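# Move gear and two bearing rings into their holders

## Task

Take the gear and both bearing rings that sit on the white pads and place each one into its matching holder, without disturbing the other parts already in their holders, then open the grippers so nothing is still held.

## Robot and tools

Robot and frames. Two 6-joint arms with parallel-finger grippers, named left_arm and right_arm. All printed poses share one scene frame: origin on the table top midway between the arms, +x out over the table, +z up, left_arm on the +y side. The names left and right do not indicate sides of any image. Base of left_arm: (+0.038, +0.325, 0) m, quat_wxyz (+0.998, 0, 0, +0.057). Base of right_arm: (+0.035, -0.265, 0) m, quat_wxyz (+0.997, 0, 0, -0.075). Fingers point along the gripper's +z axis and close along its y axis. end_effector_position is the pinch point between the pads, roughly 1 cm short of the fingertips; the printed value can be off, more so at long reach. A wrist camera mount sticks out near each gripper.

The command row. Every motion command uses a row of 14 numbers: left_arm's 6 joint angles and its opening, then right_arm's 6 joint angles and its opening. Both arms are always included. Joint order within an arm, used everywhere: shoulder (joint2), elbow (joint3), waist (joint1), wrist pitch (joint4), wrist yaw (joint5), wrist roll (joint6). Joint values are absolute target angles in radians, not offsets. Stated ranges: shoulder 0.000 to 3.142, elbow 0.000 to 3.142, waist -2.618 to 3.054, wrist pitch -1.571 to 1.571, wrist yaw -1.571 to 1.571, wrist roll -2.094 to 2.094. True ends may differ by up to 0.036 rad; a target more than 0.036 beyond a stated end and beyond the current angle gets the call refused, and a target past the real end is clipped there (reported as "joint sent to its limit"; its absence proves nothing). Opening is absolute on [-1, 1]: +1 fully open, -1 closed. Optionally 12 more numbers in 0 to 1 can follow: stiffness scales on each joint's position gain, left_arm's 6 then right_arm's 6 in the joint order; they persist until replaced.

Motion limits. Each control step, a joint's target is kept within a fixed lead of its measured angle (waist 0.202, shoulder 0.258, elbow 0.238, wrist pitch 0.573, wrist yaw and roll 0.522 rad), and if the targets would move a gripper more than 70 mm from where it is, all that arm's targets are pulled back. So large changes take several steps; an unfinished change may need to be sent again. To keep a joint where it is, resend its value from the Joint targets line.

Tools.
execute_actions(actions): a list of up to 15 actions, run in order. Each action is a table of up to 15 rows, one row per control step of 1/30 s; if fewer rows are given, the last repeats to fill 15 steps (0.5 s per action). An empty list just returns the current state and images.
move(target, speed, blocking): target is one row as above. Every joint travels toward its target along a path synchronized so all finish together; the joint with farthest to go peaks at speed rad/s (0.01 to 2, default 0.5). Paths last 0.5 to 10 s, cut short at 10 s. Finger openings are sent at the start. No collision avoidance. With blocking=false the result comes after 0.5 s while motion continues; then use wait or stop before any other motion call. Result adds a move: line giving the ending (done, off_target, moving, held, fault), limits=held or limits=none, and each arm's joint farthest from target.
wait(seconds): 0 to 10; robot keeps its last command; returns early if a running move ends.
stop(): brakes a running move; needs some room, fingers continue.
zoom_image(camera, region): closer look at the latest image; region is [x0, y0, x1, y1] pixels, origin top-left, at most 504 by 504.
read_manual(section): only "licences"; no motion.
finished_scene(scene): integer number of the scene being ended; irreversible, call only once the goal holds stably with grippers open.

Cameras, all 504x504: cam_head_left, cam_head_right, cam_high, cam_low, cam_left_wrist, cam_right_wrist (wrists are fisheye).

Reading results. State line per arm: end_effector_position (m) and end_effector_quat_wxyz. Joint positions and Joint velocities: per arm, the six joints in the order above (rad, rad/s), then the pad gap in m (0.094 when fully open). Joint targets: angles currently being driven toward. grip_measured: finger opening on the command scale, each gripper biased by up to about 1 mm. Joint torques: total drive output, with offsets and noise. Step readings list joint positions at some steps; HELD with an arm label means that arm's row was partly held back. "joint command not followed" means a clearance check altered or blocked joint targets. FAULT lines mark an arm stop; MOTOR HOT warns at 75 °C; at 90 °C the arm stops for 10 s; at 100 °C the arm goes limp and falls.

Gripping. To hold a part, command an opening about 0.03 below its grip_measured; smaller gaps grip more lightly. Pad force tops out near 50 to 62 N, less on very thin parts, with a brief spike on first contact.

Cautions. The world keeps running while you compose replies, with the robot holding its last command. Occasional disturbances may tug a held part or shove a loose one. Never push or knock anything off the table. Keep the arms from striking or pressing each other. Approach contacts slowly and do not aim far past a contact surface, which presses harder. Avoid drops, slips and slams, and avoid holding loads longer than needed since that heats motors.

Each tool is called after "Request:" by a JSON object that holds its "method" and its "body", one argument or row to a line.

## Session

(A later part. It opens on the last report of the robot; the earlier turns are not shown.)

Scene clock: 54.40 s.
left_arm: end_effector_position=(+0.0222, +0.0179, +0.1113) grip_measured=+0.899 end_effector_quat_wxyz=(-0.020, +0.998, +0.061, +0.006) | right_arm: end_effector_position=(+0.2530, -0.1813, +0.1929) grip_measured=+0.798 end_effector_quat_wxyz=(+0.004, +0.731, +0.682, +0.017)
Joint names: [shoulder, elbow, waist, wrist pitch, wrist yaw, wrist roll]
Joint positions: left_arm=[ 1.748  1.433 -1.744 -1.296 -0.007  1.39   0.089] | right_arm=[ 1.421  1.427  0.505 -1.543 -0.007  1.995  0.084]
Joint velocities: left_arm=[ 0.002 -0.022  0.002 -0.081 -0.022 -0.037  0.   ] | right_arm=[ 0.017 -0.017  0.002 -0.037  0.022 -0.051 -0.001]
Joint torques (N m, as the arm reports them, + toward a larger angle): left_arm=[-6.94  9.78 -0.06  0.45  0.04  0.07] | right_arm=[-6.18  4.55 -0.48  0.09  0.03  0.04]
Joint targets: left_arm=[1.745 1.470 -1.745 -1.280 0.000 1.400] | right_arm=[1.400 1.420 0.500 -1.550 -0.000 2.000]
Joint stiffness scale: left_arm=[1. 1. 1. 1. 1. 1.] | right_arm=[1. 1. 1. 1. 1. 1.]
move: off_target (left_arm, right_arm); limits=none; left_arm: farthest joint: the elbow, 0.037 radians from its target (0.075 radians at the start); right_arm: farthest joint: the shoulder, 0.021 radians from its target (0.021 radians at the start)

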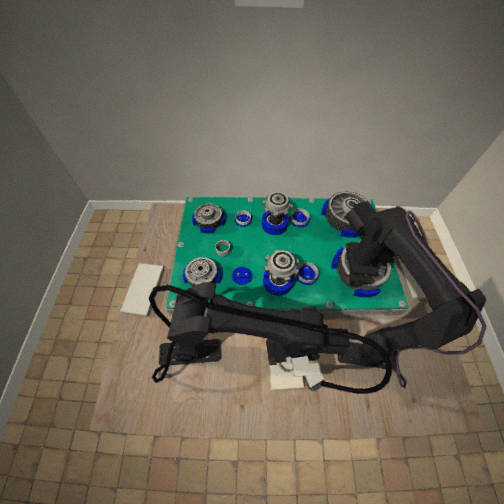

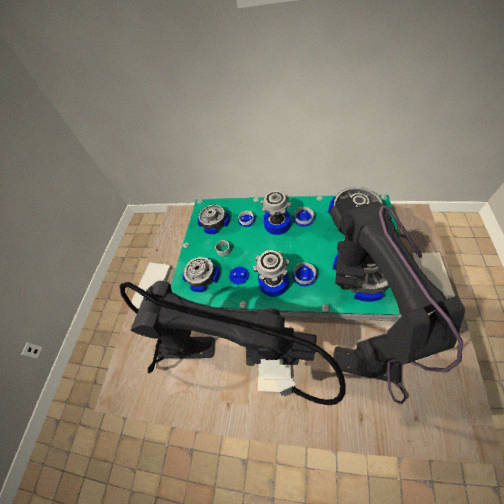

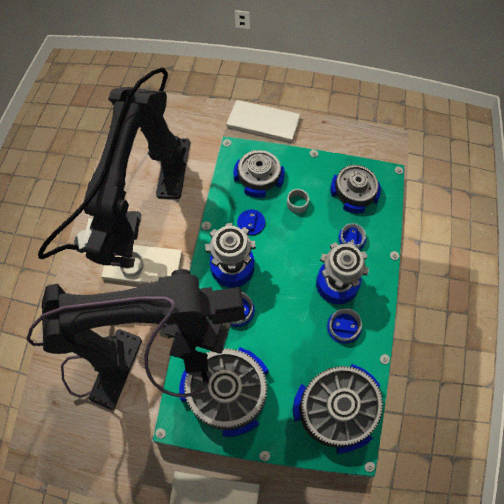

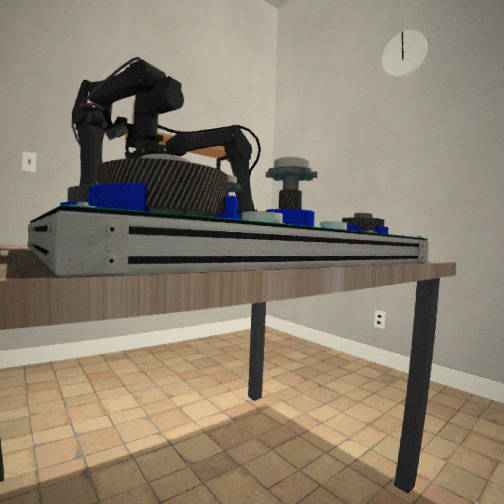

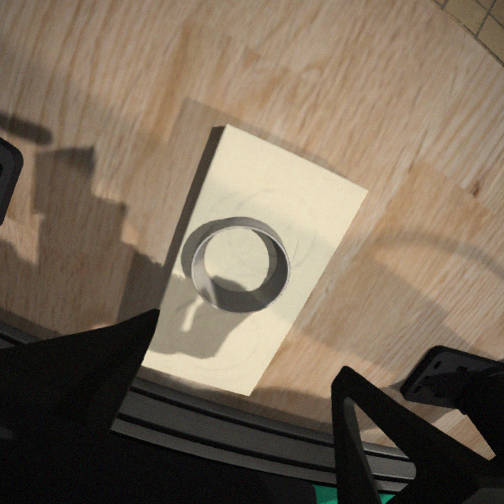

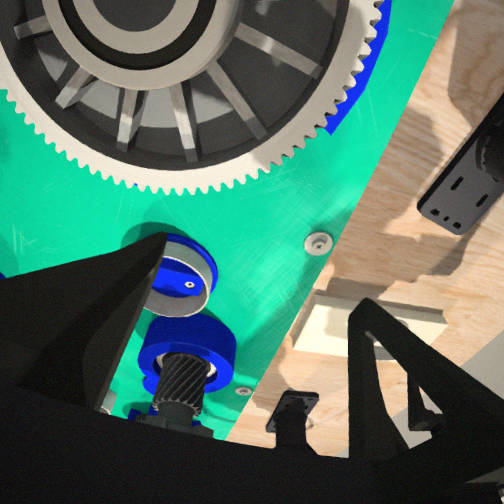

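Request:
{"method": "move", "body": {
  "target": [1.768,1.29,-1.757,-1.08,0,1.4,0.9,1.40,1.42,0.50,-1.55,0,2.0,0.8],
  "speed": 0.4
}}

Scene clock: 56.13 s.
left_arm: end_effector_position=(+0.0216, +0.0061, +0.0733) grip_measured=+0.899 end_effector_quat_wxyz=(+0.006, +0.998, +0.061, +0.003) | right_arm: end_effector_position=(+0.2530, -0.1813, +0.1929) grip_measured=+0.798 end_effector_quat_wxyz=(+0.004, +0.731, +0.682, +0.017)
Joint names: [shoulder, elbow, waist, wrist pitch, wrist yaw, wrist roll]
Joint positions: left_arm=[ 1.766  1.302 -1.744 -1.096 -0.007  1.391  0.089] | right_arm=[ 1.421  1.427  0.505 -1.543 -0.007  1.995  0.084]
Joint velocities: left_arm=[ 0.017  0.002  0.002  0.022  0.081 -0.022 -0.   ] | right_arm=[ 0.007  0.007 -0.002 -0.007 -0.037  0.022 -0.001]
Joint torques (N m, as the arm reports them, + toward a larger angle): left_arm=[-6.68  5.29 -0.97  0.56  0.02  0.08] | right_arm=[-6.17  4.54 -0.45  0.1   0.01  0.05]
Joint targets: left_arm=[1.768 1.290 -1.757 -1.080 0.000 1.400] | right_arm=[1.400 1.420 0.500 -1.550 -0.000 2.000]
Joint stiffness scale: left_arm=[1. 1. 1. 1. 1. 1.] | right_arm=[1. 1. 1. 1. 1. 1.]
move: off_target (right_arm); limits=none; left_arm: farthest joint: the wrist pitch, 0.016 radians from its target (0.215 radians at the start); right_arm: farthest joint: the shoulder, 0.021 radians from its target (0.021 radians at the start)

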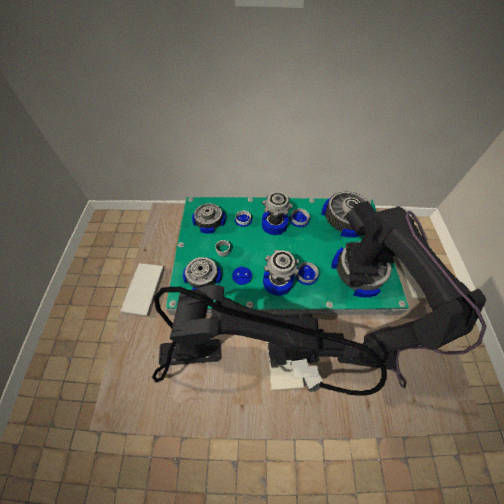

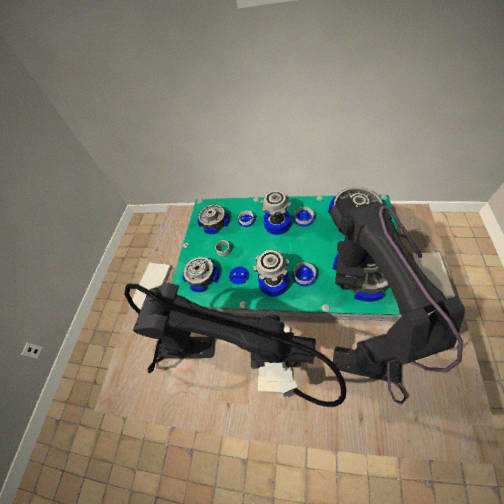

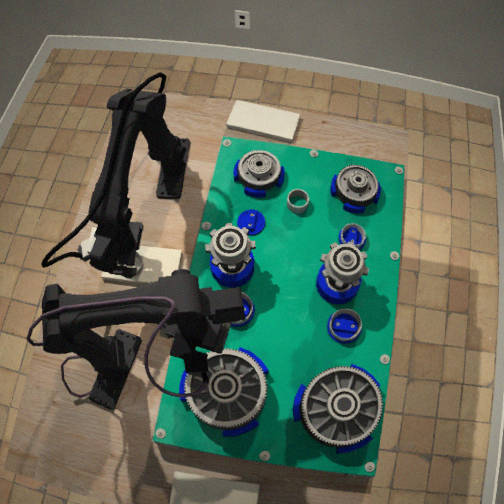

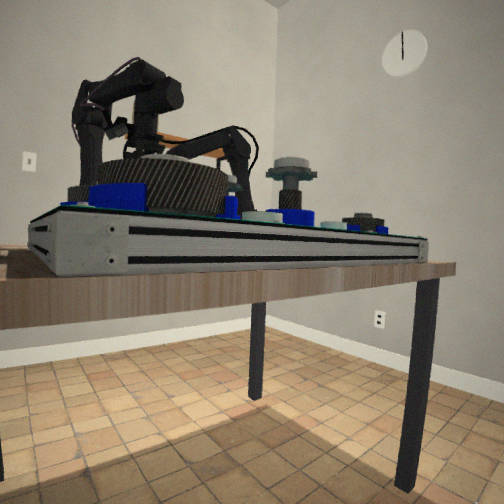

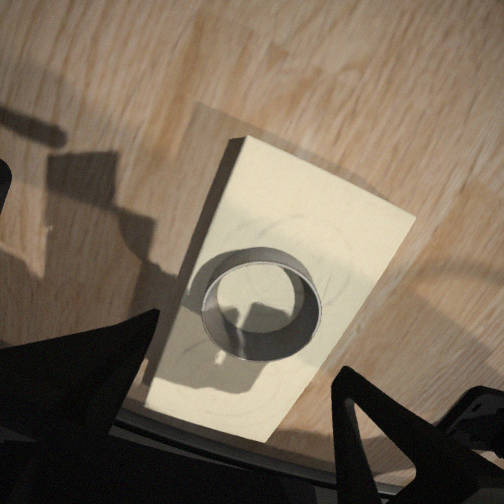

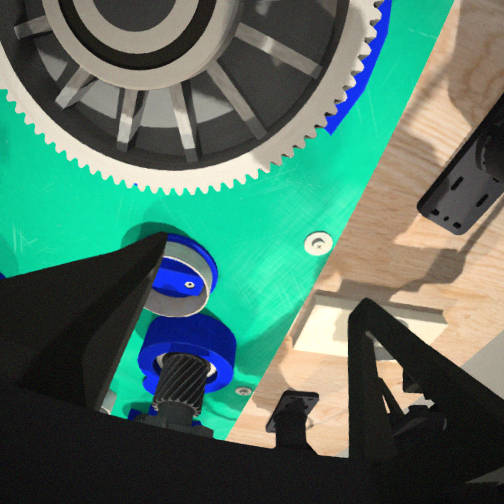

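Request:
{"method": "move", "body": {
  "target": [1.796,1.203,-1.765,-0.974,0,1.4,0.9,1.40,1.42,0.50,-1.55,0,2.0,0.8],
  "speed": 0.3
}}

Scene clock: 57.83 s.
left_arm: end_effector_position=(+0.0179, +0.0094, +0.0439) grip_measured=+0.899 end_effector_quat_wxyz=(+0.002, +0.999, +0.054, +0.003) | right_arm: end_effector_position=(+0.2530, -0.1813, +0.1929) grip_measured=+0.798 end_effector_quat_wxyz=(+0.004, +0.731, +0.682, +0.017)
Joint names: [shoulder, elbow, waist, wrist pitch, wrist yaw, wrist roll]
Joint positions: left_arm=[ 1.794  1.215 -1.756 -0.99  -0.007  1.391  0.089] | right_arm=[ 1.421  1.427  0.505 -1.543 -0.007  1.995  0.084]
Joint velocities: left_arm=[-0.017  0.007  0.002  0.037  0.022 -0.022  0.002] | right_arm=[0.007 0.012 0.002 0.007 0.022 0.007 0.001]
Joint torques (N m, as the arm reports them, + toward a larger angle): left_arm=[-6.75  5.08 -0.58  0.54  0.01  0.07] | right_arm=[-6.21  4.52 -0.5   0.1   0.01  0.04]
Joint targets: left_arm=[1.796 1.203 -1.765 -0.974 -0.000 1.400] | right_arm=[1.400 1.420 0.500 -1.550 0.000 2.000]
Joint stiffness scale: left_arm=[1. 1. 1. 1. 1. 1.] | right_arm=[1. 1. 1. 1. 1. 1.]
move: off_target (right_arm); limits=none; left_arm: farthest joint: the wrist pitch, 0.016 radians from its target (0.121 radians at the start); right_arm: farthest joint: the shoulder, 0.021 radians from its target (0.021 radians at the start)

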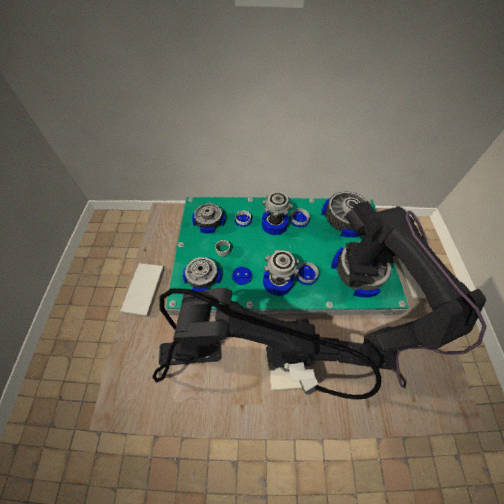

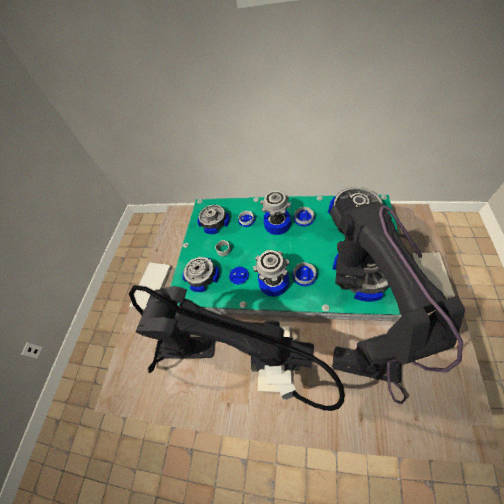

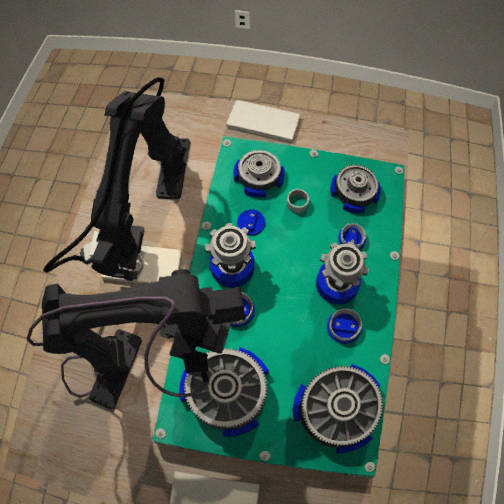

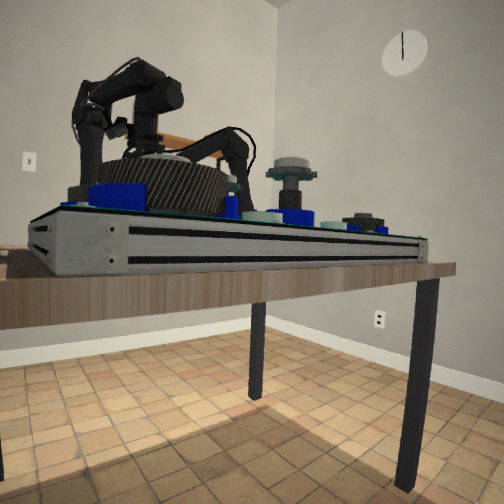

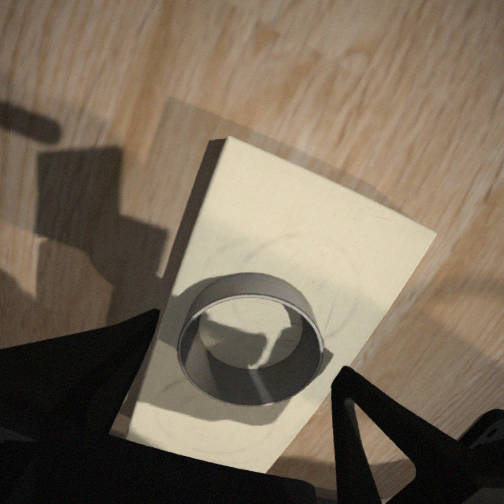

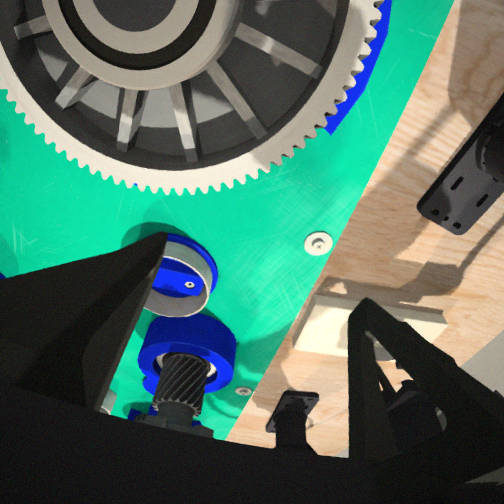

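Request:
{"method": "execute_actions", "body": {
  "actions": [
    [[1.796,1.203,-1.77,-0.974,0,1.4,0.8,1.40,1.42,0.50,-1.55,0,2.0,0.8],[1.796,1.203,-1.772,-0.974,0,1.4,0.7,1.40,1.42,0.50,-1.55,0,2.0,0.8],[1.796,1.203,-1.772,-0.974,0,1.4,0.6,1.40,1.42,0.50,-1.55,0,2.0,0.8],[1.796,1.203,-1.772,-0.974,0,1.4,0.5,1.40,1.42,0.50,-1.55,0,2.0,0.8],[1.796,1.203,-1.772,-0.974,0,1.4,0.42,1.40,1.42,0.50,-1.55,0,2.0,0.8],[1.796,1.203,-1.772,-0.974,0,1.4,0.36,1.40,1.42,0.50,-1.55,0,2.0,0.8],[1.796,1.203,-1.772,-0.974,0,1.4,0.33,1.40,1.42,0.50,-1.55,0,2.0,0.8],[1.796,1.203,-1.772,-0.974,0,1.4,0.31,1.40,1.42,0.50,-1.55,0,2.0,0.8],[1.796,1.203,-1.772,-0.974,0,1.4,0.29,1.40,1.42,0.50,-1.55,0,2.0,0.8],[1.796,1.203,-1.772,-0.974,0,1.4,0.27,1.40,1.42,0.50,-1.55,0,2.0,0.8],[1.796,1.203,-1.772,-0.974,0,1.4,0.25,1.40,1.42,0.50,-1.55,0,2.0,0.8],[1.796,1.203,-1.772,-0.974,0,1.4,0.24,1.40,1.42,0.50,-1.55,0,2.0,0.8]]
  ]
}}

Scene clock: 59.07 s.
left_arm: end_effector_position=(+0.0158, +0.0090, +0.0439) grip_measured=+0.289 end_effector_quat_wxyz=(+0.003, +0.999, +0.051, +0.003) | right_arm: end_effector_position=(+0.2530, -0.1813, +0.1929) grip_measured=+0.798 end_effector_quat_wxyz=(+0.004, +0.731, +0.682, +0.017)
Joint names: [shoulder, elbow, waist, wrist pitch, wrist yaw, wrist roll]
Joint positions: left_arm=[ 1.794  1.215 -1.763 -0.988 -0.007  1.391  0.061] | right_arm=[ 1.421  1.427  0.505 -1.543 -0.007  1.995  0.084]
Joint velocities: left_arm=[ 0.007 -0.012  0.012  0.007 -0.022  0.037  0.   ] | right_arm=[-0.002 -0.007  0.007  0.022 -0.037  0.066  0.   ]
Joint torques (N m, as the arm reports them, + toward a larger angle): left_arm=[-6.69  5.13 -0.65  0.55  0.03  0.06] | right_arm=[-6.15  4.51 -0.44  0.11  0.01  0.04]
Joint targets: left_arm=[1.796 1.203 -1.772 -0.974 0.000 1.400] | right_arm=[1.400 1.420 0.500 -1.550 -0.000 2.000]
Joint stiffness scale: left_arm=[1. 1. 1. 1. 1. 1.] | right_arm=[1. 1. 1. 1. 1. 1.]
Step readings (joint positions):
0: left_arm=[1.794 1.215 -1.756 -0.989 -0.007 1.391] | right_arm=[1.421 1.427 0.505 -1.543 -0.007 1.995]
1: left_arm=[1.794 1.215 -1.757 -0.989 -0.007 1.391] | right_arm=[1.421 1.427 0.505 -1.543 -0.007 1.995]
2: left_arm=[1.794 1.215 -1.758 -0.989 -0.007 1.391] | right_arm=[1.421 1.427 0.505 -1.543 -0.007 1.995]
4: left_arm=[1.794 1.215 -1.761 -0.989 -0.007 1.391] | right_arm=[1.421 1.427 0.505 -1.543 -0.007 1.995]
8: left_arm=[1.794 1.215 -1.763 -0.988 -0.007 1.391] | right_arm=[1.421 1.427 0.505 -1.543 -0.007 1.995]
15: Joint positions above

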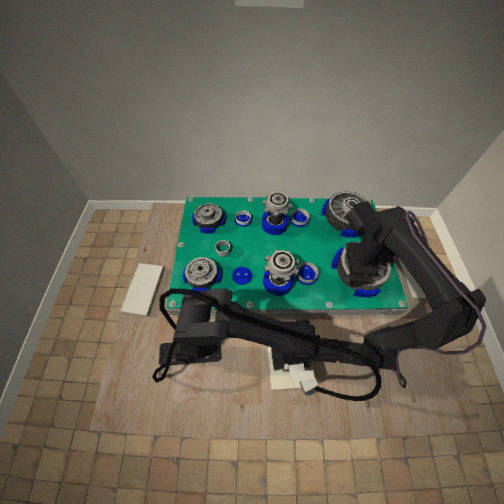

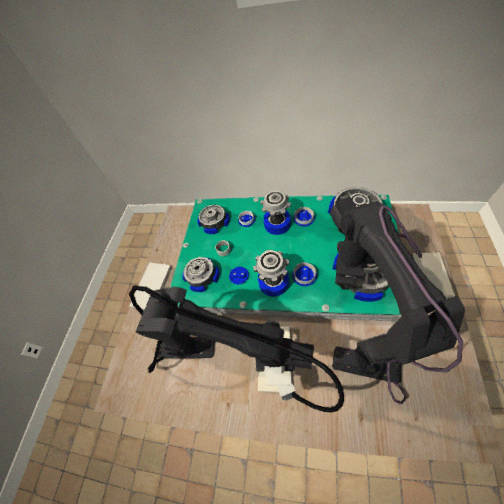

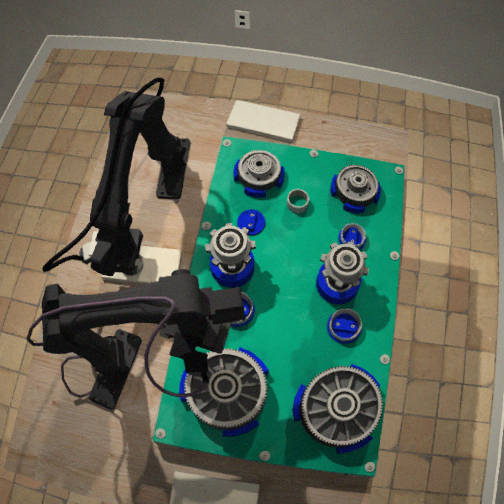

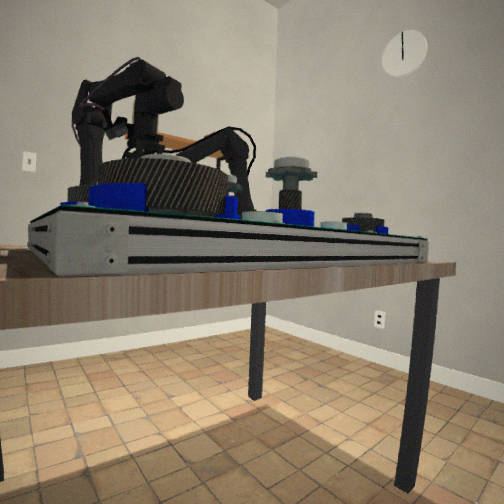

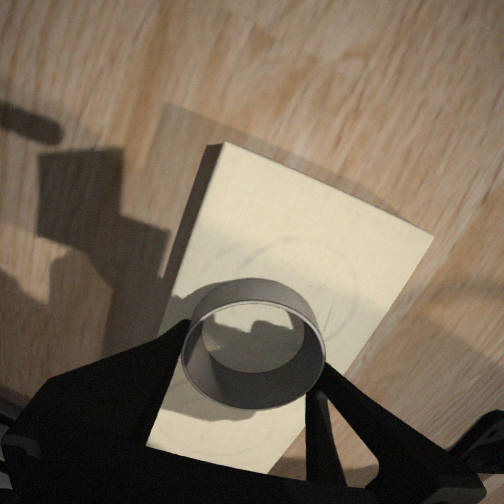

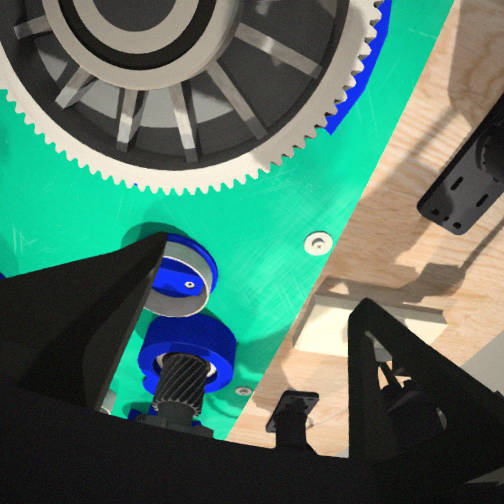

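Request:
{"method": "move", "body": {
  "target": [1.385,1.24,-1.7,-1.385,0,-1.29,0.24,1.40,1.42,0.50,-1.55,0,2.0,0.8],
  "speed": 1.8
}}

Request:
{"method": "move", "body": {
  "target": [1.42,1.27,-0.8,-1.385,0,-1.29,0.24,1.40,1.42,0.50,-1.55,0,2.0,0.8],
  "speed": 0.9
}}

Request:
{"method": "move", "body": {
  "target": [1.67,1.43,-0.670,-1.29,0,-1.29,0.24,1.40,1.42,0.50,-1.55,0,2.0,0.8],
  "speed": 0.4
}}

Scene clock: 64.20 s.
left_arm: end_effector_position=(+0.0336, +0.0932, +0.1418) grip_measured=+0.289 end_effector_quat_wxyz=(+0.001, +0.157, +0.988, -0.005) | right_arm: end_effector_position=(+0.2530, -0.1813, +0.1929) grip_measured=+0.798 end_effector_quat_wxyz=(+0.004, +0.731, +0.682, +0.017)
Joint names: [shoulder, elbow, waist, wrist pitch, wrist yaw, wrist roll]
Joint positions: left_arm=[ 1.412  1.215 -1.71  -1.365 -0.001 -1.281  0.061] | right_arm=[ 1.421  1.427  0.505 -1.543 -0.007  1.995  0.084]
Joint velocities: left_arm=[-0.007 -0.017 -0.012  0.022  0.037  0.007  0.   ] | right_arm=[ 0.017 -0.007 -0.012  0.007 -0.051 -0.037 -0.   ]
Joint torques (N m, as the arm reports them, + toward a larger angle): left_arm=[-6.17  8.76  0.75  0.12 -0.02 -0.15] | right_arm=[-6.2   4.52 -0.48  0.09  0.04  0.03]
Joint targets: left_arm=[1.385 1.240 -1.700 -1.385 0.000 -1.290] | right_arm=[1.400 1.420 0.500 -1.550 0.000 2.000]
Joint stiffness scale: left_arm=[1. 1. 1. 1. 1. 1.] | right_arm=[1. 1. 1. 1. 1. 1.]
move: off_target (left_arm, right_arm); limits=none; left_arm: farthest joint: the shoulder, 0.027 radians from its target (0.409 radians at the start); right_arm: farthest joint: the shoulder, 0.021 radians from its target (0.021 radians at the start)

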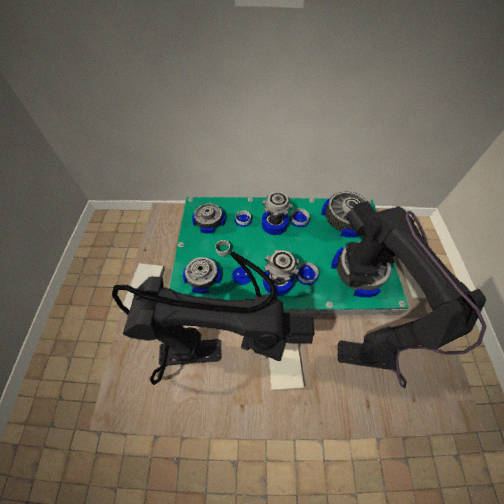

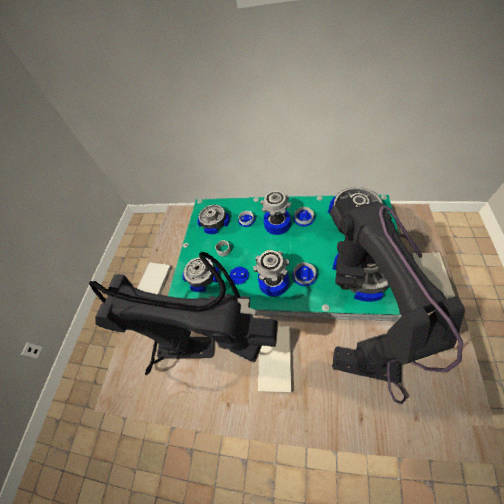

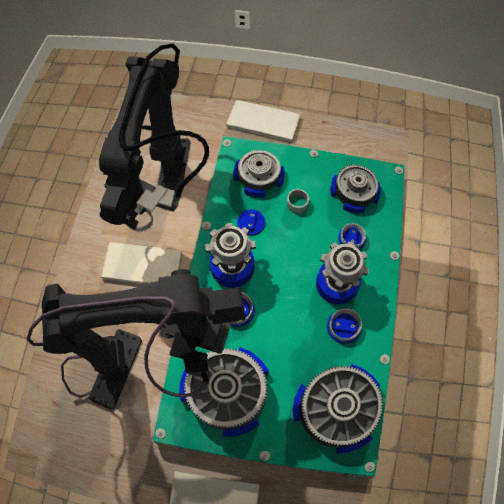

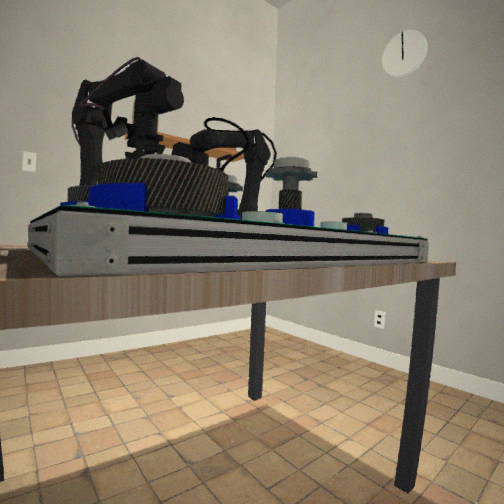

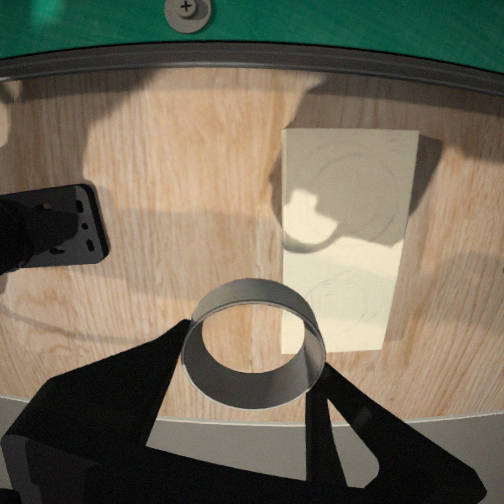

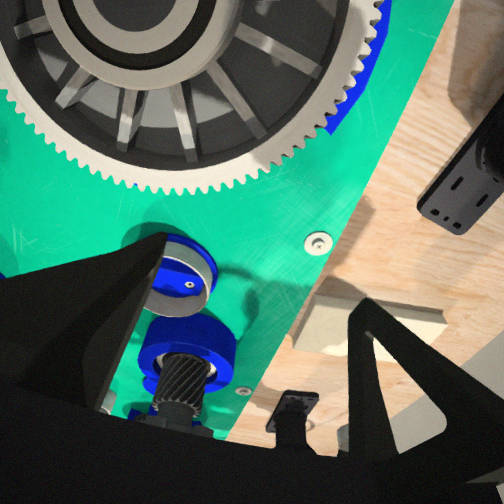

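Scene clock: 65.67 s.
left_arm: end_effector_position=(+0.2205, +0.1752, +0.1464) grip_measured=+0.289 end_effector_quat_wxyz=(+0.006, -0.291, +0.957, -0.012) | right_arm: end_effector_position=(+0.2530, -0.1813, +0.1929) grip_measured=+0.798 end_effector_quat_wxyz=(+0.004, +0.731, +0.682, +0.017)
Joint names: [shoulder, elbow, waist, wrist pitch, wrist yaw, wrist roll]
Joint positions: left_arm=[ 1.412  1.233 -0.805 -1.366  0.004 -1.281  0.061] | right_arm=[ 1.421  1.427  0.505 -1.543 -0.007  1.995  0.084]
Joint velocities: left_arm=[-0.007 -0.032 -0.007 -0.007 -0.081 -0.007  0.   ] | right_arm=[-0.002  0.002  0.012 -0.051 -0.037 -0.066 -0.001]
Joint torques (N m, as the arm reports them, + toward a larger angle): left_arm=[-3.63  9.92  0.51  0.18 -0.07 -0.12] | right_arm=[-6.21  4.52 -0.45  0.09  0.03  0.05]
Joint targets: left_arm=[1.420 1.270 -0.800 -1.385 -0.000 -1.290] | right_arm=[1.400 1.420 0.500 -1.550 0.000 2.000]
Joint stiffness scale: left_arm=[1. 1. 1. 1. 1. 1.] | right_arm=[1. 1. 1. 1. 1. 1.]
move: off_target (left_arm, right_arm); limits=none; left_arm: farthest joint: the elbow, 0.037 radians from its target (0.055 radians at the start); right_arm: farthest joint: the shoulder, 0.021 radians from its target (0.021 radians at the start)

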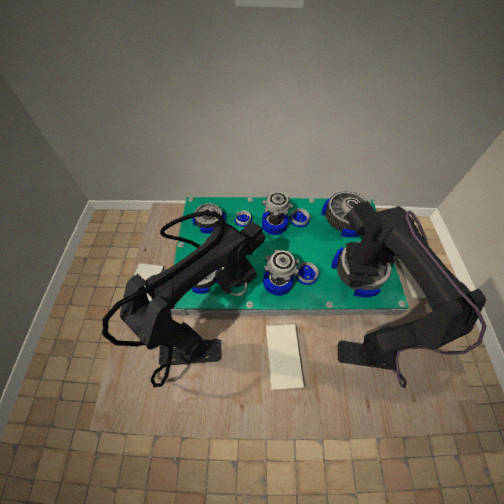

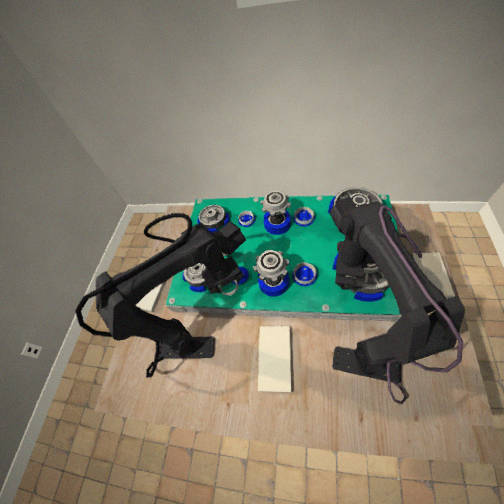

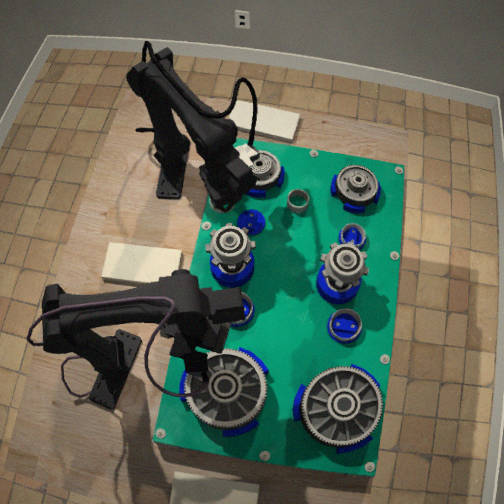

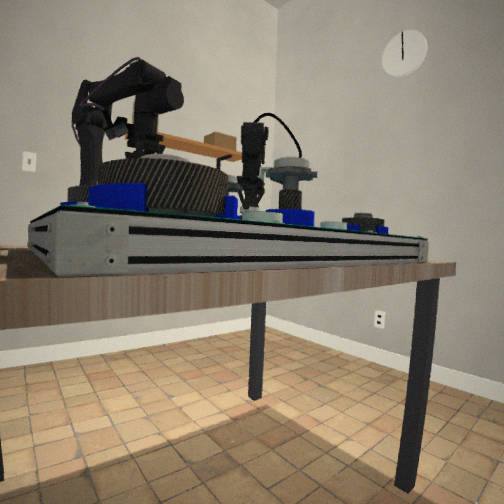

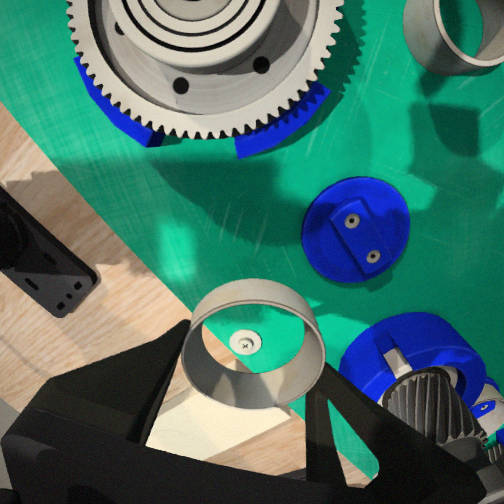

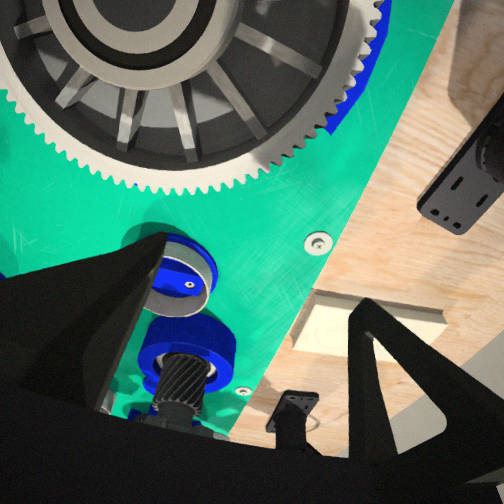

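Scene clock: 66.70 s.
left_arm: end_effector_position=(+0.2887, +0.1677, +0.1228) grip_measured=+0.289 end_effector_quat_wxyz=(-0.005, -0.352, +0.936, +0.002) | right_arm: end_effector_position=(+0.2530, -0.1813, +0.1929) grip_measured=+0.798 end_effector_quat_wxyz=(+0.004, +0.731, +0.682, +0.017)
Joint names: [shoulder, elbow, waist, wrist pitch, wrist yaw, wrist roll]
Joint positions: left_arm=[ 1.671  1.391 -0.676 -1.3    0.006 -1.281  0.061] | right_arm=[ 1.421  1.427  0.505 -1.543 -0.007  1.995  0.084]
Joint velocities: left_arm=[-0.002  0.007 -0.012 -0.051  0.051  0.037  0.   ] | right_arm=[-0.007  0.012 -0.012  0.007 -0.051  0.037 -0.   ]
Joint torques (N m, as the arm reports them, + toward a larger angle): left_arm=[-6.31  9.97  0.52  0.46 -0.11 -0.13] | right_arm=[-6.18  4.56 -0.46  0.09  0.02  0.03]
Joint targets: left_arm=[1.670 1.430 -0.670 -1.290 0.000 -1.290] | right_arm=[1.400 1.420 0.500 -1.550 0.000 2.000]
Joint stiffness scale: left_arm=[1. 1. 1. 1. 1. 1.] | right_arm=[1. 1. 1. 1. 1. 1.]
move: off_target (left_arm, right_arm); limits=none; left_arm: farthest joint: the elbow, 0.039 radians from its target (0.197 radians at the start); right_arm: farthest joint: the shoulder, 0.021 radians from its target (0.021 radians at the start)

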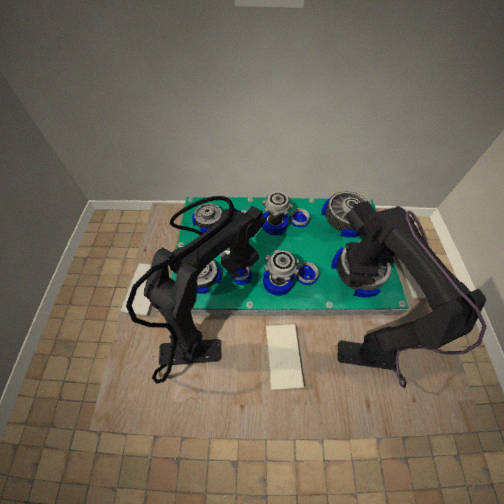

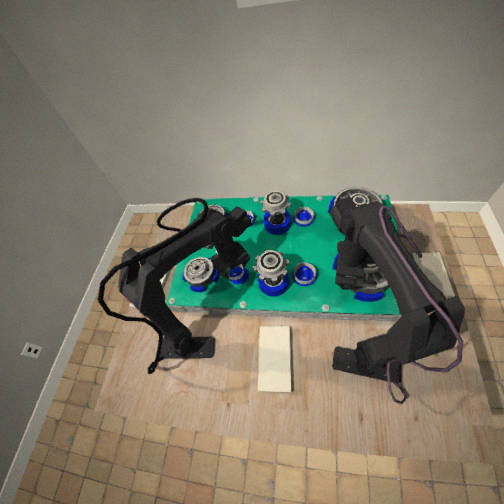

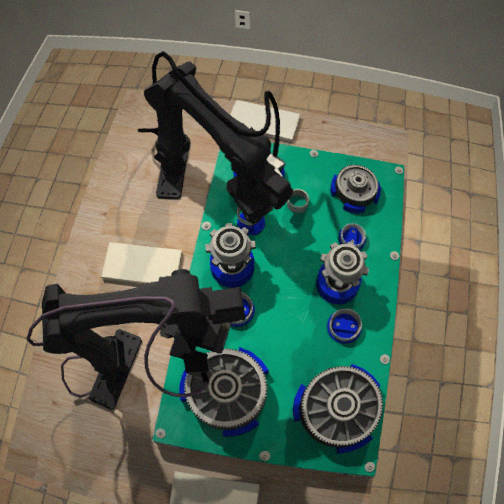

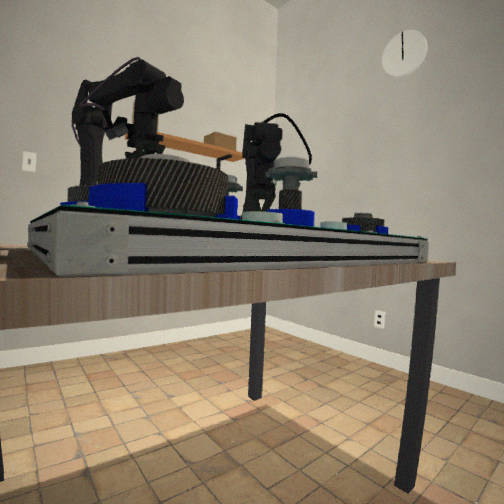

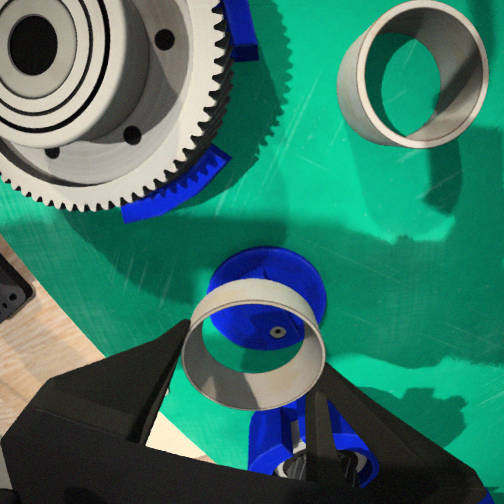

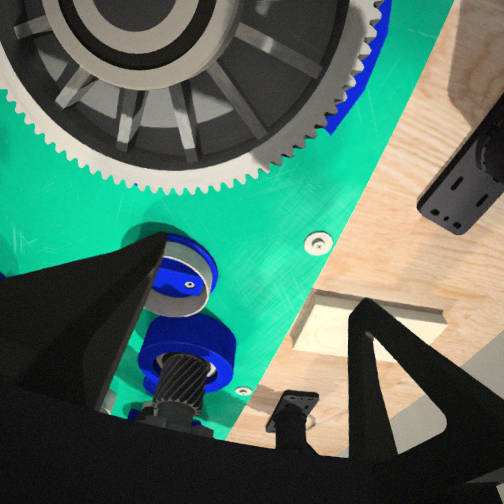

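Request:
{"method": "execute_actions", "body": {
  "actions": [
    [[1.673,1.39,-0.67,-1.28,0,-1.29,0.24,1.40,1.42,0.50,-1.55,0,2.0,0.8],[1.676,1.384,-0.67,-1.27,0,-1.29,0.24,1.40,1.42,0.50,-1.55,0,2.0,0.8],[1.679,1.378,-0.67,-1.26,0,-1.29,0.24,1.40,1.42,0.50,-1.55,0,2.0,0.8],[1.682,1.372,-0.67,-1.25,0,-1.29,0.24,1.40,1.42,0.50,-1.55,0,2.0,0.8],[1.685,1.366,-0.67,-1.24,0,-1.29,0.24,1.40,1.42,0.50,-1.55,0,2.0,0.8],[1.688,1.36,-0.67,-1.23,0,-1.29,0.24,1.40,1.42,0.50,-1.55,0,2.0,0.8],[1.691,1.354,-0.67,-1.22,0,-1.29,0.24,1.40,1.42,0.50,-1.55,0,2.0,0.8],[1.693,1.348,-0.67,-1.21,0,-1.29,0.24,1.40,1.42,0.50,-1.55,0,2.0,0.8],[1.695,1.342,-0.67,-1.21,0,-1.29,0.24,1.40,1.42,0.50,-1.55,0,2.0,0.8],[1.695,1.338,-0.67,-1.21,0,-1.29,0.24,1.40,1.42,0.50,-1.55,0,2.0,0.8]],
    [[1.695,1.338,-0.67,-1.21,0,-1.29,0.24,1.40,1.42,0.50,-1.55,0,2.0,0.8]]
  ]
}}

Request:
{"method": "zoom_image", "body": {
  "camera": "cam_left_wrist",
  "region": [160, 240, 340, 420]
}}

Scene clock: 68.47 s.
left_arm: end_effector_position=(+0.2926, +0.1627, +0.1012) grip_measured=+0.289 end_effector_quat_wxyz=(-0.010, -0.352, +0.936, -0.001) | right_arm: end_effector_position=(+0.2530, -0.1813, +0.1929) grip_measured=+0.798 end_effector_quat_wxyz=(+0.004, +0.731, +0.682, +0.017)
Joint names: [shoulder, elbow, waist, wrist pitch, wrist yaw, wrist roll]
Joint positions: left_arm=[ 1.702  1.339 -0.676 -1.219  0.018 -1.282  0.061] | right_arm=[ 1.421  1.427  0.505 -1.543 -0.007  1.995  0.084]
Joint velocities: left_arm=[ 0.085 -0.12  -0.007  0.095 -0.066 -0.051  0.001] | right_arm=[-0.002 -0.007 -0.007  0.037 -0.051  0.081  0.   ]
Joint torques (N m, as the arm reports them, + toward a larger angle): left_arm=[-7.32  6.91  0.42  0.23 -0.21 -0.13] | right_arm=[-6.16  4.52 -0.4   0.1   0.02  0.03]
Joint targets: left_arm=[1.695 1.338 -0.670 -1.210 -0.000 -1.290] | right_arm=[1.400 1.420 0.500 -1.550 0.000 2.000]
Joint stiffness scale: left_arm=[1. 1. 1. 1. 1. 1.] | right_arm=[1. 1. 1. 1. 1. 1.]
Step readings (joint positions; steps 1 to 15: 1st action; 16 to 30: 2nd action):
0: left_arm=[1.671 1.391 -0.676 -1.300 0.006 -1.281] | right_arm=[1.421 1.427 0.505 -1.543 -0.007 1.995]
1: left_arm=[1.671 1.391 -0.676 -1.299 0.006 -1.281] | right_arm=[1.421 1.427 0.505 -1.543 -0.007 1.995]
2: left_arm=[1.671 1.391 -0.676 -1.297 0.006 -1.281] | right_arm=[1.421 1.427 0.505 -1.543 -0.007 1.995]
4: left_arm=[1.671 1.391 -0.676 -1.289 0.006 -1.281] | right_arm=[1.421 1.427 0.505 -1.543 -0.007 1.995]
8: left_arm=[1.676 1.375 -0.676 -1.256 0.006 -1.281] | right_arm=[1.421 1.427 0.505 -1.543 -0.007 1.995]
15: left_arm=[1.697 1.346 -0.676 -1.231 0.006 -1.281] | right_arm=[1.421 1.427 0.505 -1.543 -0.007 1.995]
16: left_arm=[1.697 1.346 -0.676 -1.229 0.006 -1.281] | right_arm=[1.421 1.427 0.505 -1.543 -0.007 1.995]
17: left_arm=[1.697 1.346 -0.676 -1.227 0.006 -1.281] | right_arm=[1.421 1.427 0.505 -1.543 -0.007 1.995]
19: left_arm=[1.697 1.346 -0.676 -1.225 0.006 -1.281] | right_arm=[1.421 1.427 0.505 -1.543 -0.007 1.995]
23: left_arm=[1.697 1.346 -0.676 -1.223 0.006 -1.281] | right_arm=[1.421 1.427 0.505 -1.543 -0.007 1.995]
30: Joint positions above

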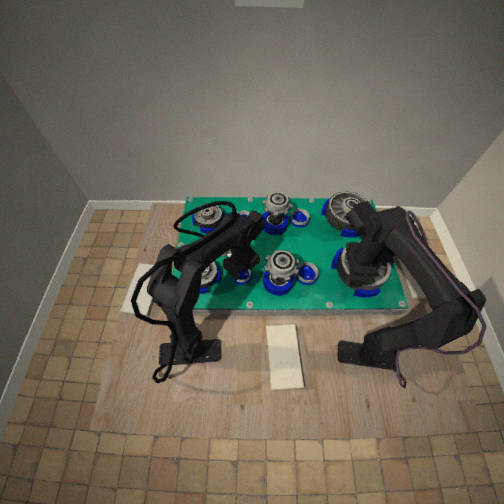

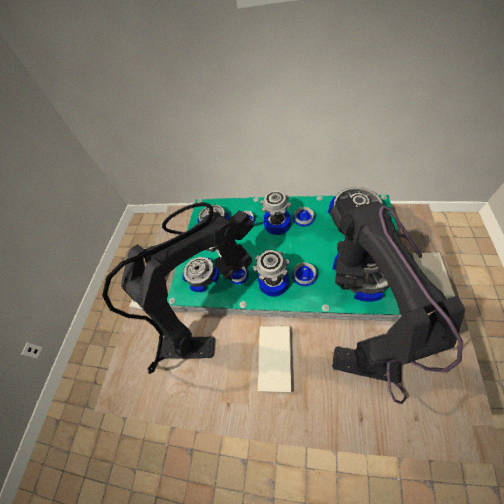

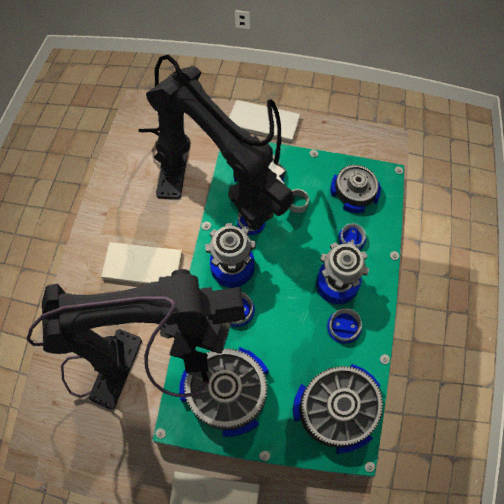

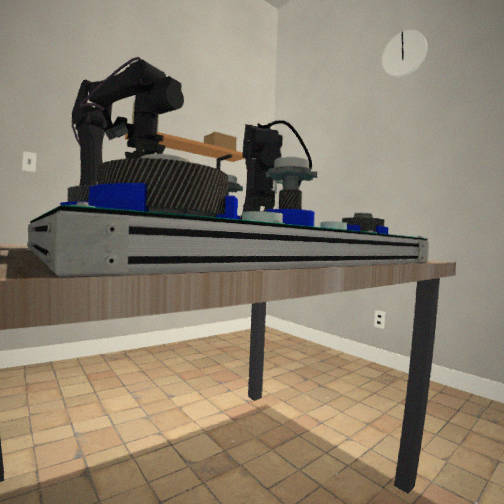

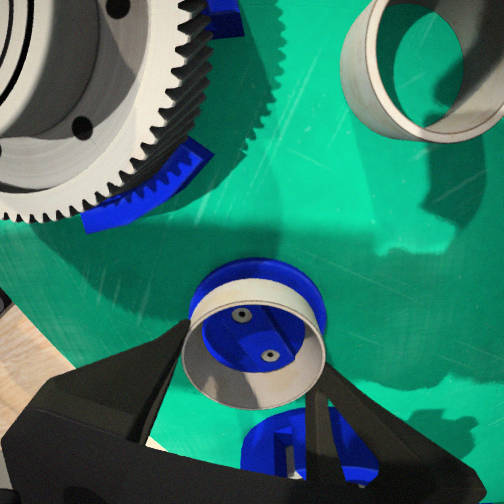

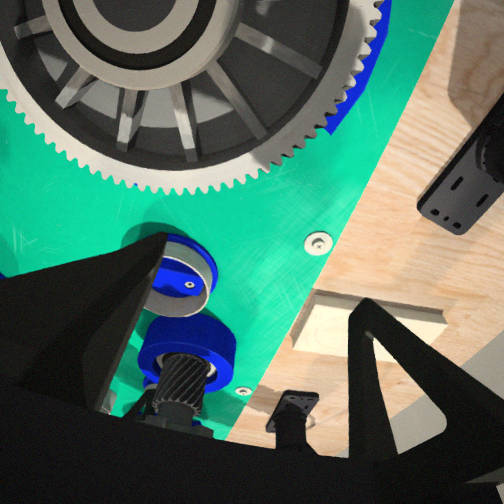

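Region (160, 240, 340, 420) of cam_left_wrist's 504x504 image, scaled by 2.800, with more detail than that image has.

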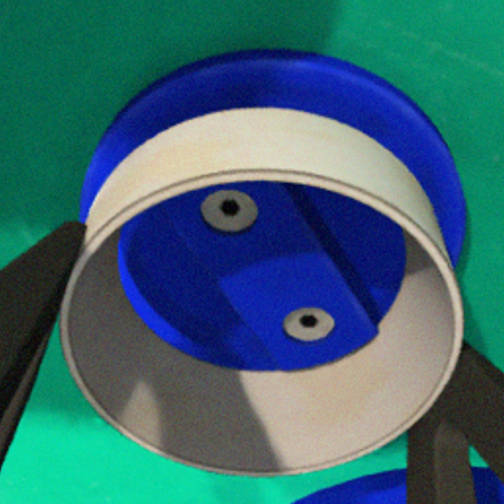

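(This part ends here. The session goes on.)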